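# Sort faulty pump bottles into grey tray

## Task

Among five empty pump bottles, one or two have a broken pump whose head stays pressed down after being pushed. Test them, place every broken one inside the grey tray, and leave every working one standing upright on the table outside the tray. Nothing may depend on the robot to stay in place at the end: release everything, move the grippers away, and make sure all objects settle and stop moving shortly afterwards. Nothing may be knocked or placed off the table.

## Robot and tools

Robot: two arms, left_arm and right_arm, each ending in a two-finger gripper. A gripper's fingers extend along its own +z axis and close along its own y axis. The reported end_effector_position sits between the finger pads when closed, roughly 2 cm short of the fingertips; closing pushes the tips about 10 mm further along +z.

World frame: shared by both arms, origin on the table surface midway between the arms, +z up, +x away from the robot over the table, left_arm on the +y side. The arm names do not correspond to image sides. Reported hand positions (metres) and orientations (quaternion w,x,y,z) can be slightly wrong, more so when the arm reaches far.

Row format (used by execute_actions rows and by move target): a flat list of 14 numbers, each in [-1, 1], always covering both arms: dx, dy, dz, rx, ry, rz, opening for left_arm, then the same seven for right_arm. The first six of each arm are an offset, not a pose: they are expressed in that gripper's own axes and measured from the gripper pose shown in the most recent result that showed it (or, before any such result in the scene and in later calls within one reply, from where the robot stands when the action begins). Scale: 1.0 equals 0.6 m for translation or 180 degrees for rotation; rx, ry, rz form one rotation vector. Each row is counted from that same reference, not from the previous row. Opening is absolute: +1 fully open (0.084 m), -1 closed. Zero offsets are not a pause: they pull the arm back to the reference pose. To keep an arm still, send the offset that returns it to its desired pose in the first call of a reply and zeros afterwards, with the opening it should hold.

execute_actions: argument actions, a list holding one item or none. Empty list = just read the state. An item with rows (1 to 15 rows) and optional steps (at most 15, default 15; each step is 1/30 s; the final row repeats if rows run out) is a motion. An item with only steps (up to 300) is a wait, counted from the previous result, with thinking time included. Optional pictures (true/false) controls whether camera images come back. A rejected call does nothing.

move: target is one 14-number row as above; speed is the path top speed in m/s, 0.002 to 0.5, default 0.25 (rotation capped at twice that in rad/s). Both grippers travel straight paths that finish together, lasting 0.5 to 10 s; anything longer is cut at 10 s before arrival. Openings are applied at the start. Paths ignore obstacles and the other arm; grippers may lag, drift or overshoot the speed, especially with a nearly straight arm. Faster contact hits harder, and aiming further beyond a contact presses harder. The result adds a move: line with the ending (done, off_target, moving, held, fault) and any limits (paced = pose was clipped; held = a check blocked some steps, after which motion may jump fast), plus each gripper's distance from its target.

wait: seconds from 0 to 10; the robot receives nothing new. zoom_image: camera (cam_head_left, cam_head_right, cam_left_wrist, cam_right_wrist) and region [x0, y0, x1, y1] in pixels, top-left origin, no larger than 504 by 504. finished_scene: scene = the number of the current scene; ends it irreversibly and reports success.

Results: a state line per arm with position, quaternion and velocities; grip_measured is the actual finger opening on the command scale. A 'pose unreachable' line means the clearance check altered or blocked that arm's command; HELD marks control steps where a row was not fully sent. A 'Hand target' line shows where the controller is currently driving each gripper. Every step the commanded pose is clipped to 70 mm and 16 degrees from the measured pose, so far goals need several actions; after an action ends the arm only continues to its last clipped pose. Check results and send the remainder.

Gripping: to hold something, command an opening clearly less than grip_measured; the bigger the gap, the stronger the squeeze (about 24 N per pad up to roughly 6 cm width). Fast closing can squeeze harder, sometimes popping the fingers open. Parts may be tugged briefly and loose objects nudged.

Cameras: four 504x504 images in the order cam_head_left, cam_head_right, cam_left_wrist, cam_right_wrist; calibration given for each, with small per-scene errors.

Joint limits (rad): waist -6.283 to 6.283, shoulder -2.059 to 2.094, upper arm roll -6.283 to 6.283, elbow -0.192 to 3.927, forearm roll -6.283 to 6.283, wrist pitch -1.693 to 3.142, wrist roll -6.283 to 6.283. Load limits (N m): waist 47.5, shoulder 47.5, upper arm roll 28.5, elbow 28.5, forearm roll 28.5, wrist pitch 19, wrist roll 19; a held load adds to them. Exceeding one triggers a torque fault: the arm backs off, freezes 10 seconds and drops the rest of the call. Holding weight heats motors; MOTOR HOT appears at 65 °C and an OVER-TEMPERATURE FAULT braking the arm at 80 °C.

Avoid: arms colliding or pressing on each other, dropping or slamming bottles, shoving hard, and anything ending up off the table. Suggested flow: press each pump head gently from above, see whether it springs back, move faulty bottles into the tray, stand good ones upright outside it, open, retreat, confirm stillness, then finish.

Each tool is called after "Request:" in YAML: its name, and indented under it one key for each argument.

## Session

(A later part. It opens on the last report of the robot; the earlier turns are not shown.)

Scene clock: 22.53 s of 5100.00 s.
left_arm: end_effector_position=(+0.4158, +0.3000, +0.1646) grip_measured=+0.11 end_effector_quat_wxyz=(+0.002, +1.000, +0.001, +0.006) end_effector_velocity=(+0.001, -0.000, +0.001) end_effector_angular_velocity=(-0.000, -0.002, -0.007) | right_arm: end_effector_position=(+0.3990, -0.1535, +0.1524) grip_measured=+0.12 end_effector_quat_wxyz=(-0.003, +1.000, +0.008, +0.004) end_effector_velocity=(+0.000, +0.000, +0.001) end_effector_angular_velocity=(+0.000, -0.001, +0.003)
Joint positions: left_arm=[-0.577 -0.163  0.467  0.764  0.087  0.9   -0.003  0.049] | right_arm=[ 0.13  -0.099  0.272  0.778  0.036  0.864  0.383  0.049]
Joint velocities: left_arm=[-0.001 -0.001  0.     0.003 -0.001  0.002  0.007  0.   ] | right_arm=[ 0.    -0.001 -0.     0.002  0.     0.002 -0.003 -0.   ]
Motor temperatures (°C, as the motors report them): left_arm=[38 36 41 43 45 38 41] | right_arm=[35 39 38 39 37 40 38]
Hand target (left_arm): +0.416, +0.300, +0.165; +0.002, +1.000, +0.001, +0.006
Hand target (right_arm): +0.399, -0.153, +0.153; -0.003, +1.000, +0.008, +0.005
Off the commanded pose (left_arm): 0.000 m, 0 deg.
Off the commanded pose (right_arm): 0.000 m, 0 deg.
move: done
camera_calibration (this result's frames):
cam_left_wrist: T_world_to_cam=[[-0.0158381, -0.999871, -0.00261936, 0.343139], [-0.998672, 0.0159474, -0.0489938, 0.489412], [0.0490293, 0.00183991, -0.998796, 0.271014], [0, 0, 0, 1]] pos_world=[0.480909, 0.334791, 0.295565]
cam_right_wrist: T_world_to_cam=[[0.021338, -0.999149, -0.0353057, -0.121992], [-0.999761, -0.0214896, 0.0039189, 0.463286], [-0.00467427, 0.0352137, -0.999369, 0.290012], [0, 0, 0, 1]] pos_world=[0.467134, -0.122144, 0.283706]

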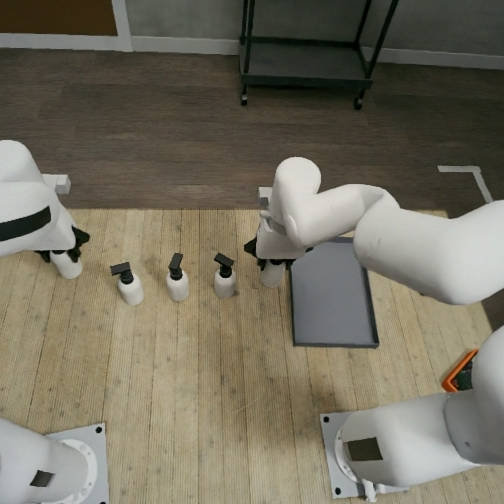

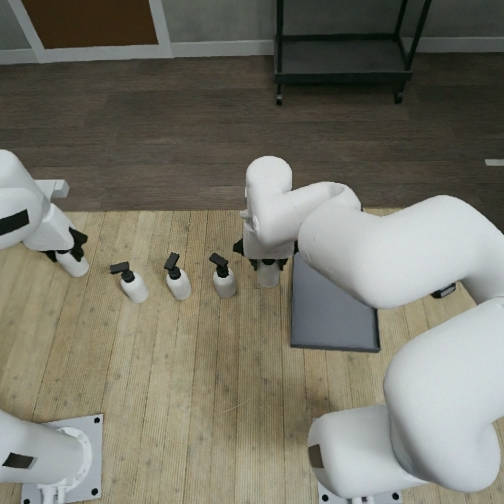

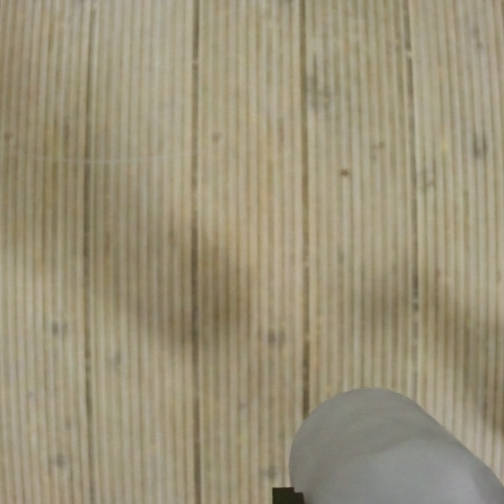

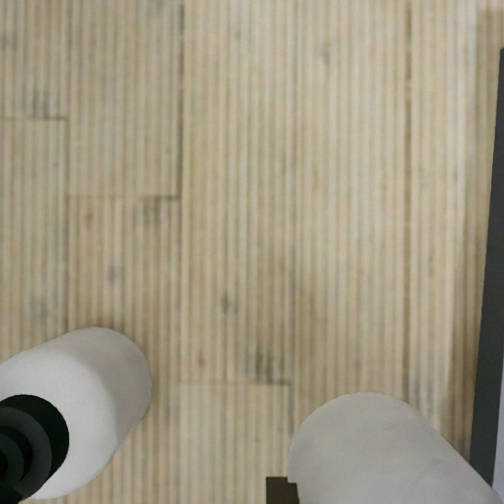

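Request:
move:
  target: [-0.24,0,0,0,0,0,-0.3, 0.13,0.3,0,0,0,0,-0.3]

Request:
move:
  target: [0,0.62,0,0,0,0,-0.3, 0,0,0.122,0,0,0,-0.3]

Request:
move:
  target: [0,0,0.146,0,0,0,-0.3, 0,0,0,0,0,0,0.7]
  speed: 0.1

Request:
move:
  target: [0,0,0,0,0,0,0.7, 0,0,-0.2,0,0,0,0.7]

Request:
move:
  target: [0,0,-0.2,0,0,0,0.7, 0,0,0,0,0,0,0.7]

Request:
move:
  target: [0,-0.6,-0.1,0,0,0,0.7, -0.1,0,0,0,0,0,0.7]

Request:
move:
  target: [0,0,0,0,0,0,0.7, -0.22,-0.44,0,0,0,0,0.7]

Scene clock: 25.77 s of 5100.00 s.
left_arm: end_effector_position=(+0.2718, +0.2996, +0.1628) grip_measured=+0.11 end_effector_quat_wxyz=(+0.003, +1.000, +0.001, +0.006) end_effector_velocity=(-0.002, +0.000, -0.000) end_effector_angular_velocity=(-0.001, +0.002, -0.000) | right_arm: end_effector_position=(+0.4798, -0.3323, +0.1521) grip_measured=+0.12 end_effector_quat_wxyz=(-0.002, +1.000, +0.008, +0.005) end_effector_velocity=(+0.001, -0.006, +0.000) end_effector_angular_velocity=(+0.001, -0.001, -0.011)
Joint positions: left_arm=[-0.445 -0.748  0.375  0.332  0.285  1.05  -0.14   0.049] | right_arm=[-0.079  0.044  0.042  0.936  0.003  0.884 -0.035  0.049]
Joint velocities: left_arm=[ 0.002 -0.006 -0.    -0.004  0.     0.004  0.     0.   ] | right_arm=[-0.006  0.002 -0.006  0.003  0.001  0.    -0.003 -0.   ]
Motor temperatures (°C, as the motors report them): left_arm=[38 36 41 44 45 38 41] | right_arm=[35 39 38 39 37 40 38]
Hand target (left_arm): +0.272, +0.300, +0.163; +0.003, +1.000, +0.001, +0.006
Hand target (right_arm): +0.480, -0.333, +0.152; -0.002, +1.000, +0.008, +0.004
Off the commanded pose (left_arm): 0.000 m, 0 deg.
Off the commanded pose (right_arm): 0.000 m, 0 deg.
move: done
camera_calibration (this result's frames):
cam_left_wrist: T_world_to_cam=[[-0.0160767, -0.99987, -0.00139194, 0.340278], [-0.998699, 0.0161252, -0.0483803, 0.345422], [0.0483964, 0.000612337, -0.998828, 0.276781], [0, 0, 0, 1]] pos_world=[0.337048, 0.334494, 0.293642]
cam_right_wrist: T_world_to_cam=[[0.0223456, -0.999174, -0.0339399, -0.303077], [-0.999741, -0.0224801, 0.00358529, 0.539927], [-0.0043453, 0.033851, -0.999417, 0.29585], [0, 0, 0, 1]] pos_world=[0.547845, -0.300704, 0.283455]

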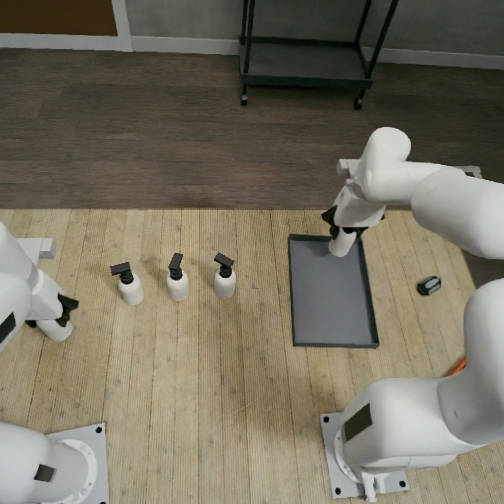

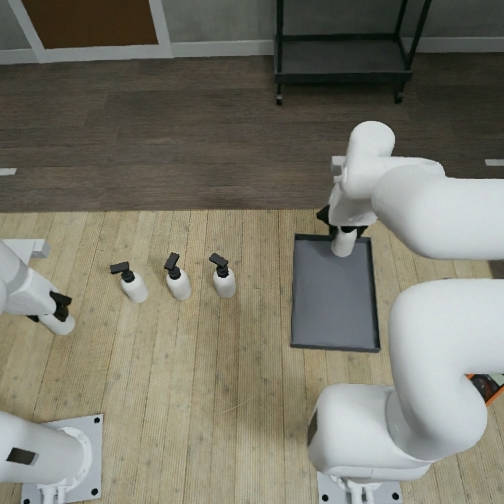

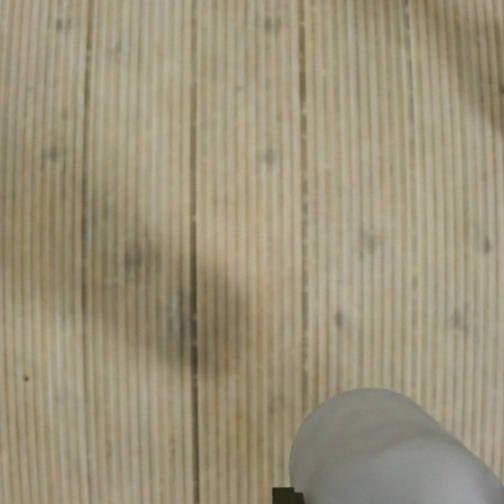

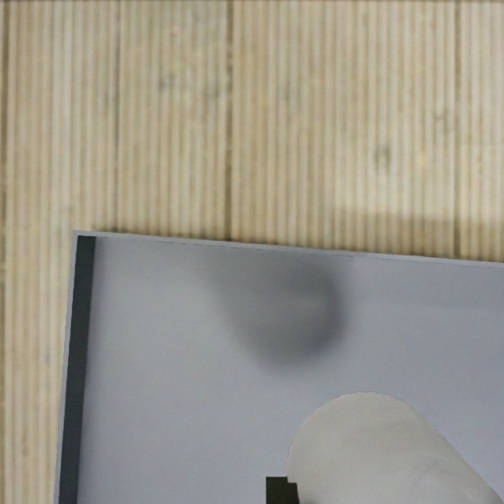

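Scene clock: 27.73 s of 5100.00 s.
left_arm: end_effector_position=(+0.2727, -0.0724, +0.1646) grip_measured=+0.11 end_effector_quat_wxyz=(+0.002, +1.000, +0.002, +0.006) end_effector_velocity=(-0.001, -0.004, +0.001) end_effector_angular_velocity=(-0.002, -0.002, -0.005) | right_arm: end_effector_position=(+0.4804, -0.3321, +0.0790) grip_measured=+0.12 end_effector_quat_wxyz=(-0.002, +1.000, +0.008, +0.005) end_effector_velocity=(-0.001, +0.000, -0.001) end_effector_angular_velocity=(+0.000, +0.003, +0.001)
Joint positions: left_arm=[-0.914 -0.056 -0.176  0.86  -0.003  0.904 -0.923  0.049] | right_arm=[-0.078  0.181  0.041  0.866 -0.006  0.676 -0.028  0.049]
Joint velocities: left_arm=[-0.003  0.005 -0.004  0.009  0.002  0.001 -0.004  0.   ] | right_arm=[ 0.001  0.001 -0.    -0.002  0.    -0.    -0.001 -0.   ]
Motor temperatures (°C, as the motors report them): left_arm=[38 36 41 44 45 38 41] | right_arm=[35 39 38 39 37 40 38]
Hand target (left_arm): +0.273, -0.073, +0.165; +0.002, +1.000, +0.001, +0.006
Hand target (right_arm): +0.480, -0.332, +0.079; -0.002, +1.000, +0.008, +0.005
Off the commanded pose (left_arm): 0.000 m, 0 deg.
Off the commanded pose (right_arm): 0.000 m, 0 deg.
move: done
camera_calibration (this result's frames):
cam_left_wrist: T_world_to_cam=[[-0.0153007, -0.99988, -0.00236316, -0.0316509], [-0.998676, 0.0153983, -0.0490827, 0.352479], [0.0491132, 0.00160903, -0.998792, 0.278665], [0, 0, 0, 1]] pos_world=[0.337842, -0.037523, 0.295554]
cam_right_wrist: T_world_to_cam=[[0.022385, -0.99918, -0.0337379, -0.305337], [-0.999741, -0.0225074, 0.00325239, 0.540823], [-0.00400907, 0.0336563, -0.999425, 0.222513], [0, 0, 0, 1]] pos_world=[0.54841, -0.300403, 0.210325]

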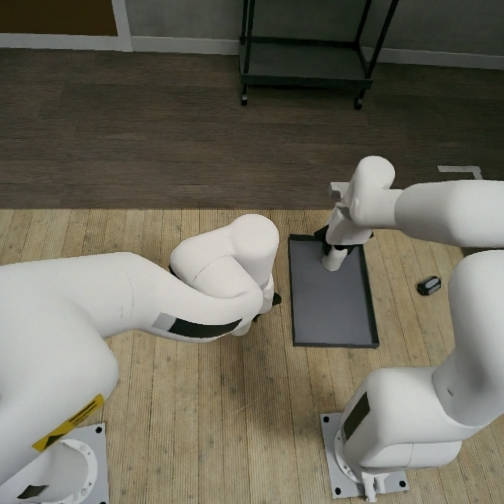

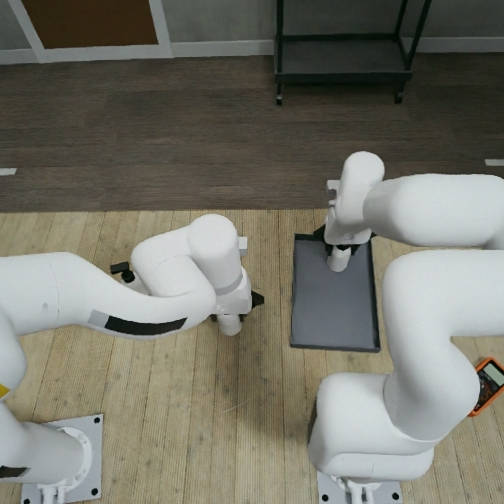

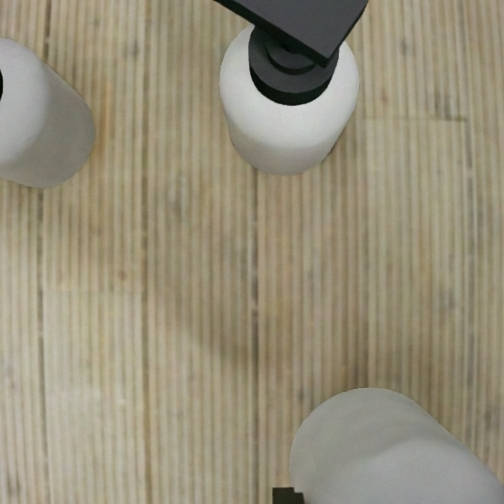

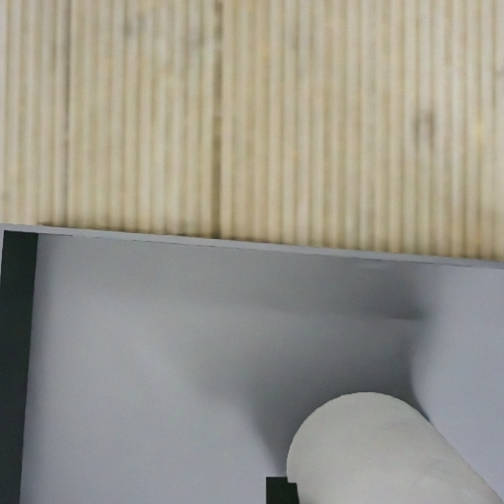

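Scene clock: 29.00 s of 5100.00 s.
left_arm: end_effector_position=(+0.2741, -0.0731, +0.0773) grip_measured=+0.11 end_effector_quat_wxyz=(+0.003, +1.000, +0.001, +0.007) end_effector_velocity=(-0.001, +0.002, -0.003) end_effector_angular_velocity=(+0.004, +0.003, +0.003) | right_arm: end_effector_position=(+0.4804, -0.3321, +0.0790) grip_measured=+0.70 end_effector_quat_wxyz=(-0.002, +1.000, +0.008, +0.005) end_effector_velocity=(-0.000, +0.000, -0.000) end_effector_angular_velocity=(-0.000, +0.001, -0.000)
Joint positions: left_arm=[-0.916  0.117 -0.174  0.771  0.046  0.644 -0.96   0.049] | right_arm=[-0.078  0.181  0.041  0.866 -0.006  0.676 -0.028  0.073]
Joint velocities: left_arm=[ 0.     0.003  0.    -0.004  0.001 -0.002 -0.003  0.   ] | right_arm=[ 0.001 -0.    -0.001 -0.001 -0.001  0.     0.001 -0.   ]
Motor temperatures (°C, as the motors report them): left_arm=[38 36 41 44 45 38 41] | right_arm=[35 39 38 39 37 40 38]
Hand target (left_arm): +0.274, -0.073, +0.077; +0.002, +1.000, +0.002, +0.006
Hand target (right_arm): +0.480, -0.332, +0.079; -0.002, +1.000, +0.008, +0.005
Off the commanded pose (left_arm): 0.001 m, 0 deg.
Off the commanded pose (right_arm): 0.000 m, 0 deg.
move: done
camera_calibration (this result's frames):
cam_left_wrist: T_world_to_cam=[[-0.0153947, -0.99988, -0.00189435, -0.0325766], [-0.998628, 0.0154702, -0.0500367, 0.349653], [0.05006, 0.00112146, -0.998746, 0.191114], [0, 0, 0, 1]] pos_world=[0.339105, -0.0381962, 0.208308]
cam_right_wrist: T_world_to_cam=[[0.0223849, -0.99918, -0.0337379, -0.305337], [-0.999741, -0.0225073, 0.00325235, 0.540823], [-0.00400904, 0.0336564, -0.999425, 0.222513], [0, 0, 0, 1]] pos_world=[0.54841, -0.300403, 0.210325]

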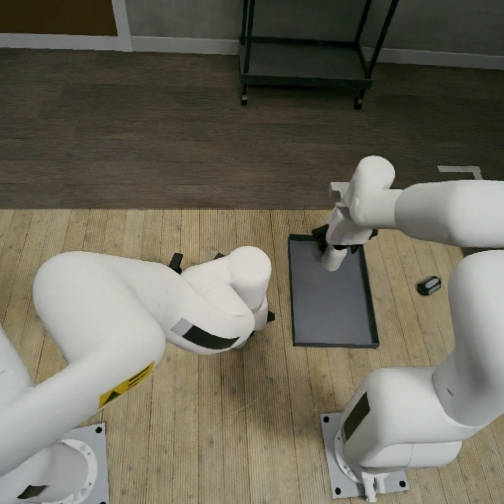

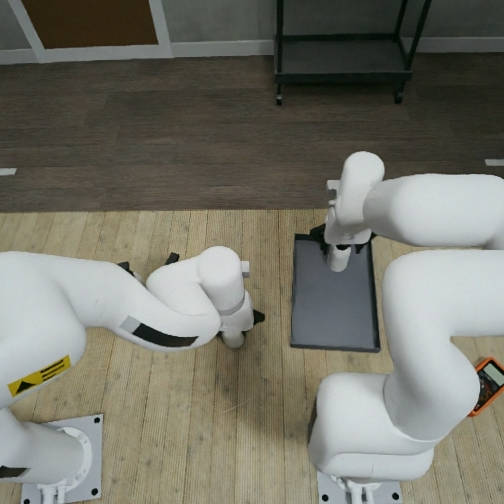

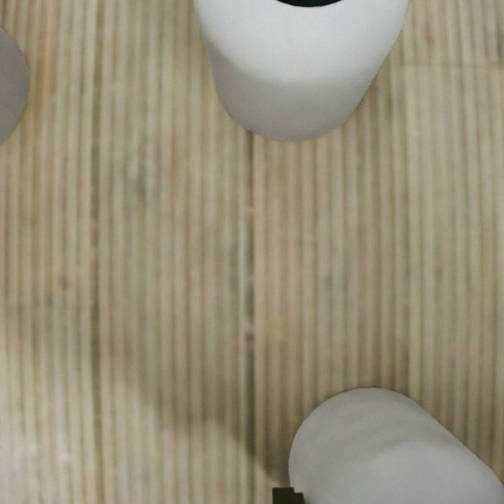

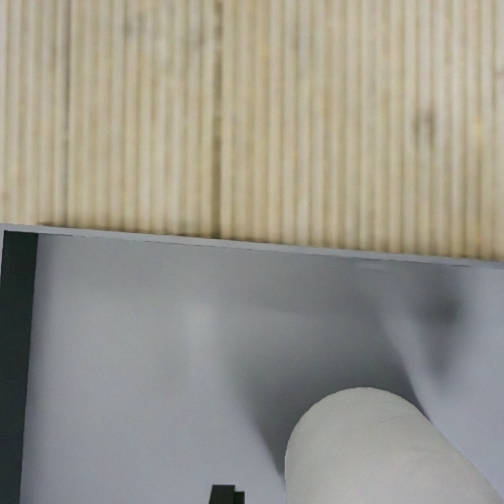

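Scene clock: 29.97 s of 5100.00 s.
left_arm: end_effector_position=(+0.2741, -0.0731, +0.0773) grip_measured=+0.70 end_effector_quat_wxyz=(+0.003, +1.000, +0.001, +0.007) end_effector_velocity=(+0.000, -0.000, +0.000) end_effector_angular_velocity=(-0.001, -0.001, +0.000) | right_arm: end_effector_position=(+0.4791, -0.3325, +0.1982) grip_measured=+0.70 end_effector_quat_wxyz=(-0.002, +1.000, +0.008, +0.004) end_effector_velocity=(+0.003, -0.001, +0.006) end_effector_angular_velocity=(-0.001, -0.012, -0.002)
Joint positions: left_arm=[-0.916  0.117 -0.174  0.771  0.046  0.644 -0.96   0.073] | right_arm=[-0.08  -0.018  0.041  1.007  0.006  1.017 -0.037  0.073]
Joint velocities: left_arm=[ 0.     0.     0.     0.001 -0.    -0.    -0.    -0.   ] | right_arm=[-0.001 -0.006 -0.     0.009 -0.     0.002  0.     0.   ]
Motor temperatures (°C, as the motors report them): left_arm=[38 36 41 44 45 38 41] | right_arm=[35 39 38 39 37 40 38]
Hand target (left_arm): +0.274, -0.073, +0.077; +0.003, +1.000, +0.001, +0.007
Hand target (right_arm): +0.479, -0.333, +0.199; -0.002, +1.000, +0.008, +0.005
Off the commanded pose (left_arm): 0.000 m, 0 deg.
Off the commanded pose (right_arm): 0.001 m, 0 deg.
move: done
camera_calibration (this result's frames):
cam_left_wrist: T_world_to_cam=[[-0.0153949, -0.99988, -0.00189309, -0.032577], [-0.998627, 0.0154703, -0.050038, 0.349654], [0.0500613, 0.00112016, -0.998746, 0.191114], [0, 0, 0, 1]] pos_world=[0.339105, -0.0381964, 0.208309]
cam_right_wrist: T_world_to_cam=[[0.0223096, -0.999169, -0.0340992, -0.301618], [-0.999734, -0.022495, 0.00506417, 0.538782], [-0.00582703, 0.0339771, -0.999406, 0.3427], [0, 0, 0, 1]] pos_world=[0.547365, -0.300892, 0.329483]

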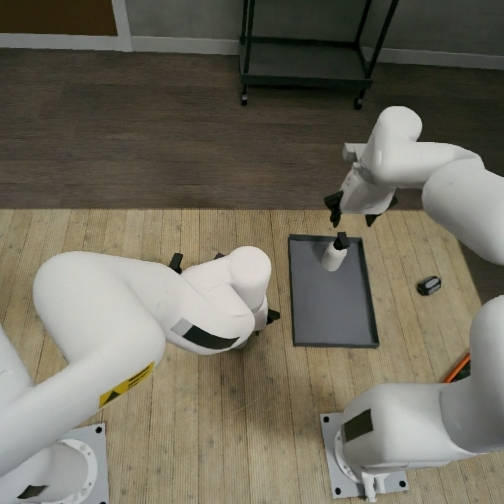

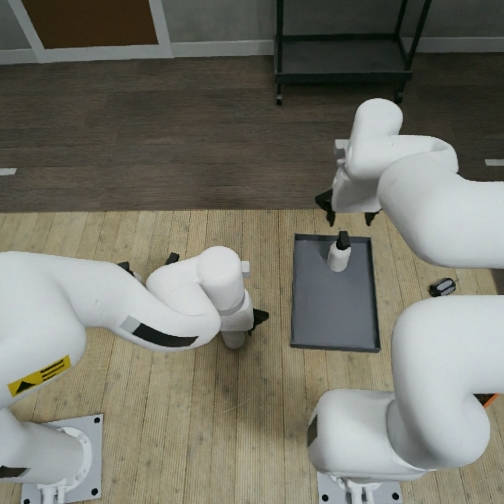

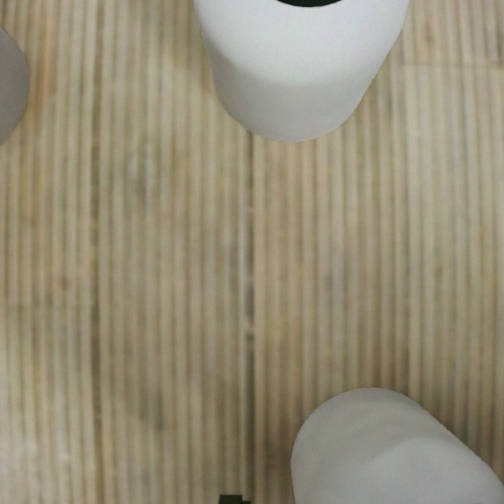

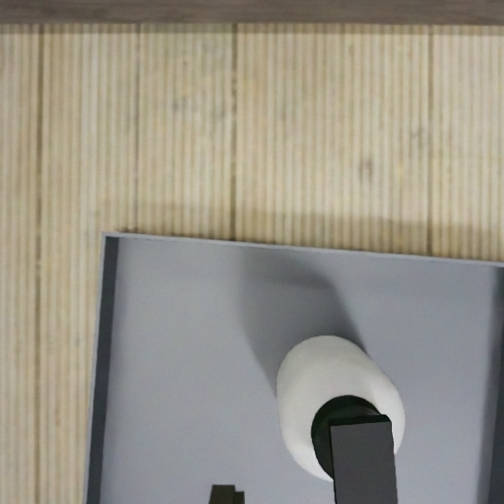

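Scene clock: 30.93 s of 5100.00 s.
left_arm: end_effector_position=(+0.2722, -0.0720, +0.1966) grip_measured=+0.70 end_effector_quat_wxyz=(+0.002, +1.000, +0.002, +0.006) end_effector_velocity=(+0.002, -0.003, +0.006) end_effector_angular_velocity=(-0.009, -0.008, +0.000) | right_arm: end_effector_position=(+0.4791, -0.3325, +0.1982) grip_measured=+0.70 end_effector_quat_wxyz=(-0.002, +1.000, +0.008, +0.004) end_effector_velocity=(+0.000, -0.001, +0.000) end_effector_angular_velocity=(+0.001, -0.001, -0.003)
Joint positions: left_arm=[-0.913 -0.101 -0.176  0.911 -0.013  1.    -0.916  0.073] | right_arm=[-0.08  -0.018  0.041  1.007  0.006  1.017 -0.037  0.073]
Joint velocities: left_arm=[-0.    -0.005 -0.     0.009 -0.001  0.003 -0.    -0.   ] | right_arm=[-0.002  0.    -0.     0.001  0.001 -0.     0.    -0.   ]
Motor temperatures (°C, as the motors report them): left_arm=[38 36 41 44 45 38 41] | right_arm=[35 39 38 39 37 40 38]
Hand target (left_arm): +0.272, -0.072, +0.197; +0.003, +1.000, +0.002, +0.007
Hand target (right_arm): +0.479, -0.333, +0.198; -0.002, +1.000, +0.008, +0.004
Off the commanded pose (left_arm): 0.001 m, 0 deg.
Off the commanded pose (right_arm): 0.000 m, 0 deg.
move: done
camera_calibration (this result's frames):
cam_left_wrist: T_world_to_cam=[[-0.015283, -0.999879, -0.00286723, -0.0311306], [-0.998706, 0.015404, -0.0484682, 0.353371], [0.0485065, 0.00212278, -0.998821, 0.310893], [0, 0, 0, 1]] pos_world=[0.337357, -0.0372301, 0.327565]
cam_right_wrist: T_world_to_cam=[[0.0223093, -0.999169, -0.0340993, -0.301618], [-0.999734, -0.0224948, 0.00506677, 0.538781], [-0.00582962, 0.0339772, -0.999406, 0.3427], [0, 0, 0, 1]] pos_world=[0.547365, -0.300892, 0.329481]

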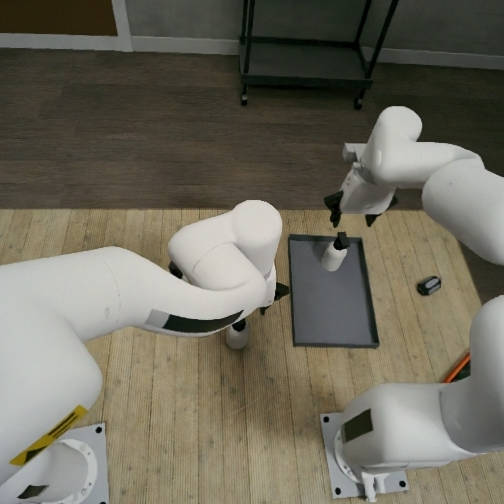

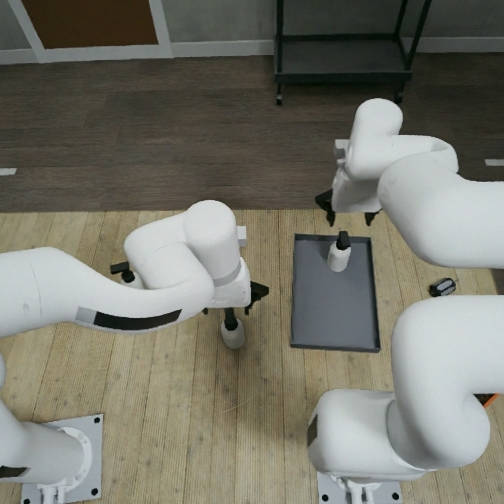

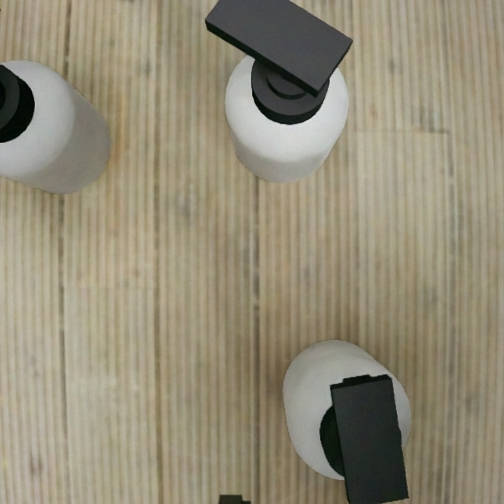

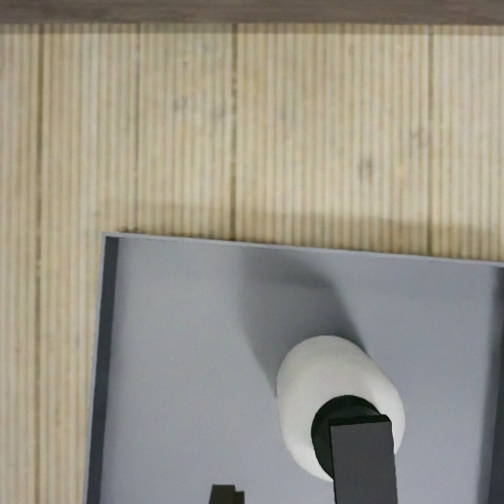

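Scene clock: 32.87 s of 5100.00 s.
left_arm: end_effector_position=(+0.2703, +0.2883, +0.2549) grip_measured=+0.70 end_effector_quat_wxyz=(+0.002, +1.000, +0.001, +0.005) end_effector_velocity=(+0.001, +0.003, +0.001) end_effector_angular_velocity=(-0.003, -0.003, +0.005) | right_arm: end_effector_position=(+0.4192, -0.3335, +0.1980) grip_measured=+0.70 end_effector_quat_wxyz=(-0.002, +1.000, +0.008, +0.004) end_effector_velocity=(+0.000, -0.000, +0.001) end_effector_angular_velocity=(+0.000, -0.002, +0.001)
Joint positions: left_arm=[-0.548 -0.835  0.331  0.556  0.246  1.358 -0.205  0.073] | right_arm=[-0.082 -0.215  0.036  0.798  0.015  1.006 -0.049  0.073]
Joint velocities: left_arm=[ 0.003 -0.002  0.006  0.004  0.002  0.001  0.003 -0.   ] | right_arm=[-0.    -0.001 -0.     0.001  0.    -0.001 -0.002 -0.   ]
Motor temperatures (°C, as the motors report them): left_arm=[38 36 41 44 45 38 41] | right_arm=[35 39 38 39 37 40 38]
Hand target (left_arm): +0.270, +0.289, +0.255; +0.003, +1.000, +0.002, +0.006
Hand target (right_arm): +0.419, -0.333, +0.198; -0.002, +1.000, +0.008, +0.004
Off the commanded pose (left_arm): 0.000 m, 0 deg.
Off the commanded pose (right_arm): 0.000 m, 0 deg.
move: done
camera_calibration (this result's frames):
cam_left_wrist: T_world_to_cam=[[-0.0161717, -0.999867, -0.00217391, 0.329319], [-0.998753, 0.0162563, -0.0472033, 0.348218], [0.0472323, 0.00140784, -0.998883, 0.368954], [0, 0, 0, 1]] pos_world=[0.335683, 0.323095, 0.385694]
cam_right_wrist: T_world_to_cam=[[0.0223786, -0.999158, -0.0343791, -0.301211], [-0.999732, -0.0225671, 0.00510463, 0.478801], [-0.00587617, 0.0342556, -0.999396, 0.342266], [0, 0, 0, 1]] pos_world=[0.487425, -0.301877, 0.32926]

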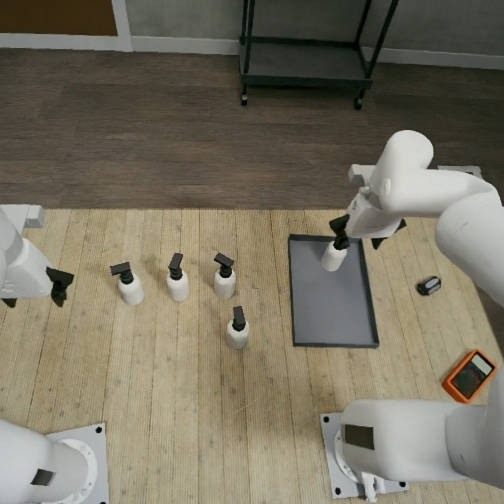

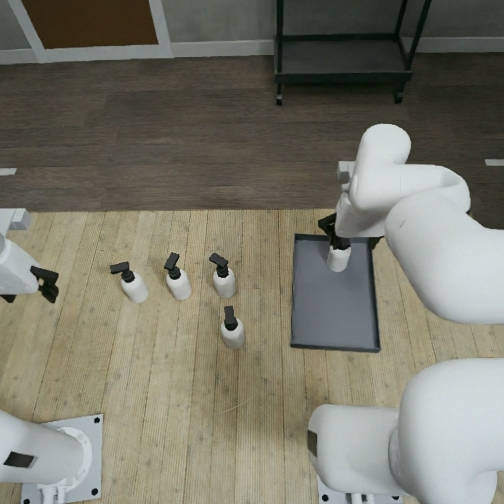

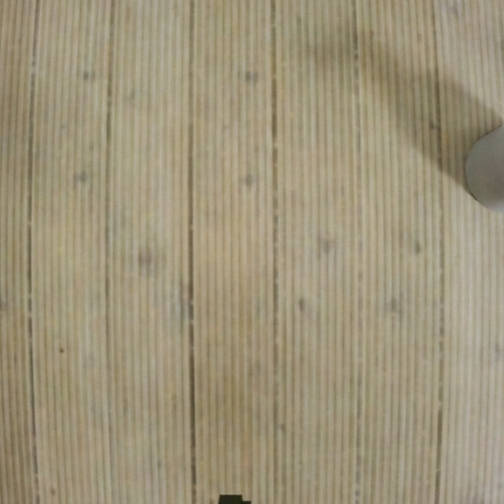

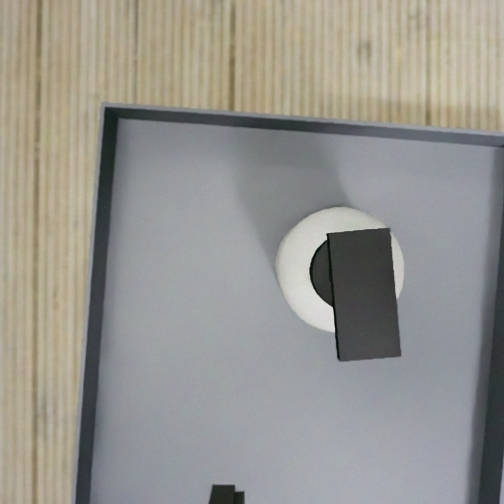

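Scene clock: 34.50 s of 5100.00 s.
left_arm: end_effector_position=(+0.2703, +0.2883, +0.2549) grip_measured=+0.70 end_effector_quat_wxyz=(+0.002, +1.000, +0.001, +0.005) end_effector_velocity=(-0.000, +0.000, -0.000) end_effector_angular_velocity=(+0.000, +0.001, +0.001) | right_arm: end_effector_position=(+0.2827, -0.0713, +0.1985) grip_measured=+0.70 end_effector_quat_wxyz=(-0.003, +1.000, +0.008, +0.003) end_effector_velocity=(-0.002, +0.004, +0.001) end_effector_angular_velocity=(-0.000, -0.004, +0.006)
Joint positions: left_arm=[-0.548 -0.835  0.331  0.556  0.246  1.358 -0.205  0.073] | right_arm=[ 0.227 -0.378  0.485  0.695  0.203  1.033  0.585  0.073]
Joint velocities: left_arm=[-0.     0.     0.    -0.001  0.     0.    -0.001  0.   ] | right_arm=[ 0.005  0.002  0.007  0.004 -0.001 -0.001  0.007  0.   ]
Motor temperatures (°C, as the motors report them): left_arm=[38 36 41 44 45 38 41] | right_arm=[35 39 38 39 37 40 38]
Hand target (left_arm): +0.270, +0.288, +0.255; +0.002, +1.000, +0.001, +0.005
Hand target (right_arm): +0.282, -0.071, +0.199; -0.003, +1.000, +0.009, +0.003
Off the commanded pose (left_arm): 0.000 m, 0 deg.
Off the commanded pose (right_arm): 0.001 m, 0 deg.
move: done
camera_calibration (this result's frames):
cam_left_wrist: T_world_to_cam=[[-0.0161716, -0.999867, -0.00217386, 0.329319], [-0.998753, 0.0162562, -0.0472031, 0.348218], [0.0472322, 0.0014078, -0.998883, 0.368954], [0, 0, 0, 1]] pos_world=[0.335683, 0.323095, 0.385694]
cam_right_wrist: T_world_to_cam=[[0.0214075, -0.9991, -0.036631, -0.0354694], [-0.999746, -0.0216515, 0.00627834, 0.348162], [-0.0070658, 0.0364873, -0.999309, 0.333483], [0, 0, 0, 1]] pos_world=[0.351189, -0.0400672, 0.329768]

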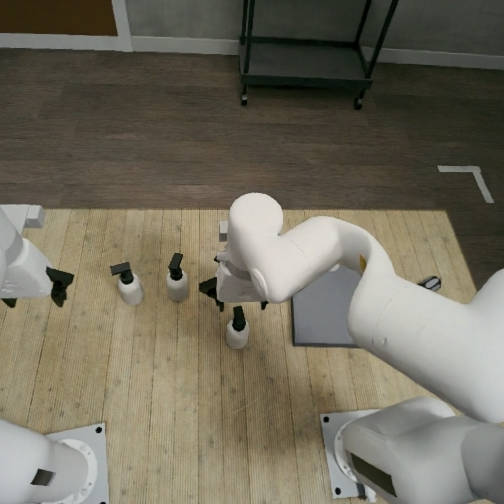

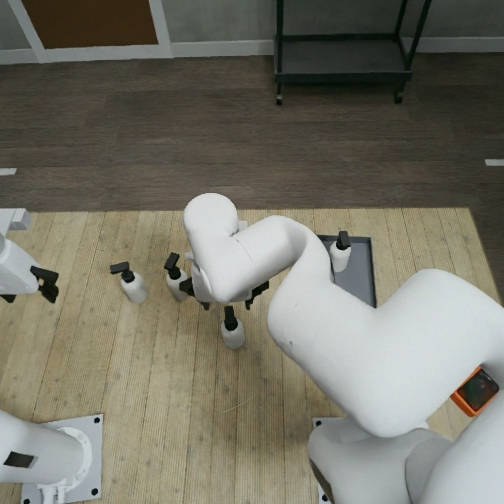

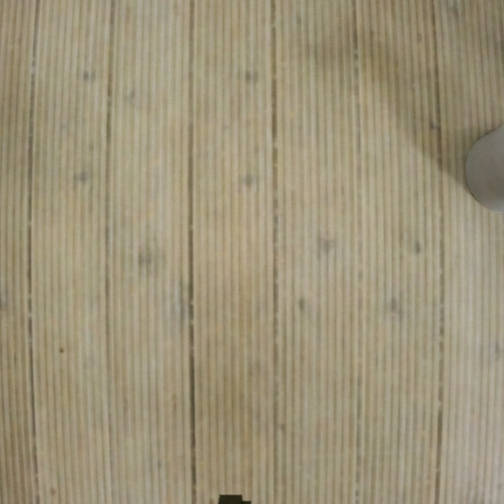

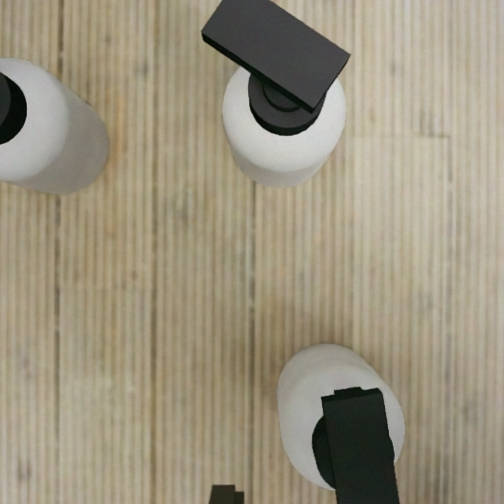

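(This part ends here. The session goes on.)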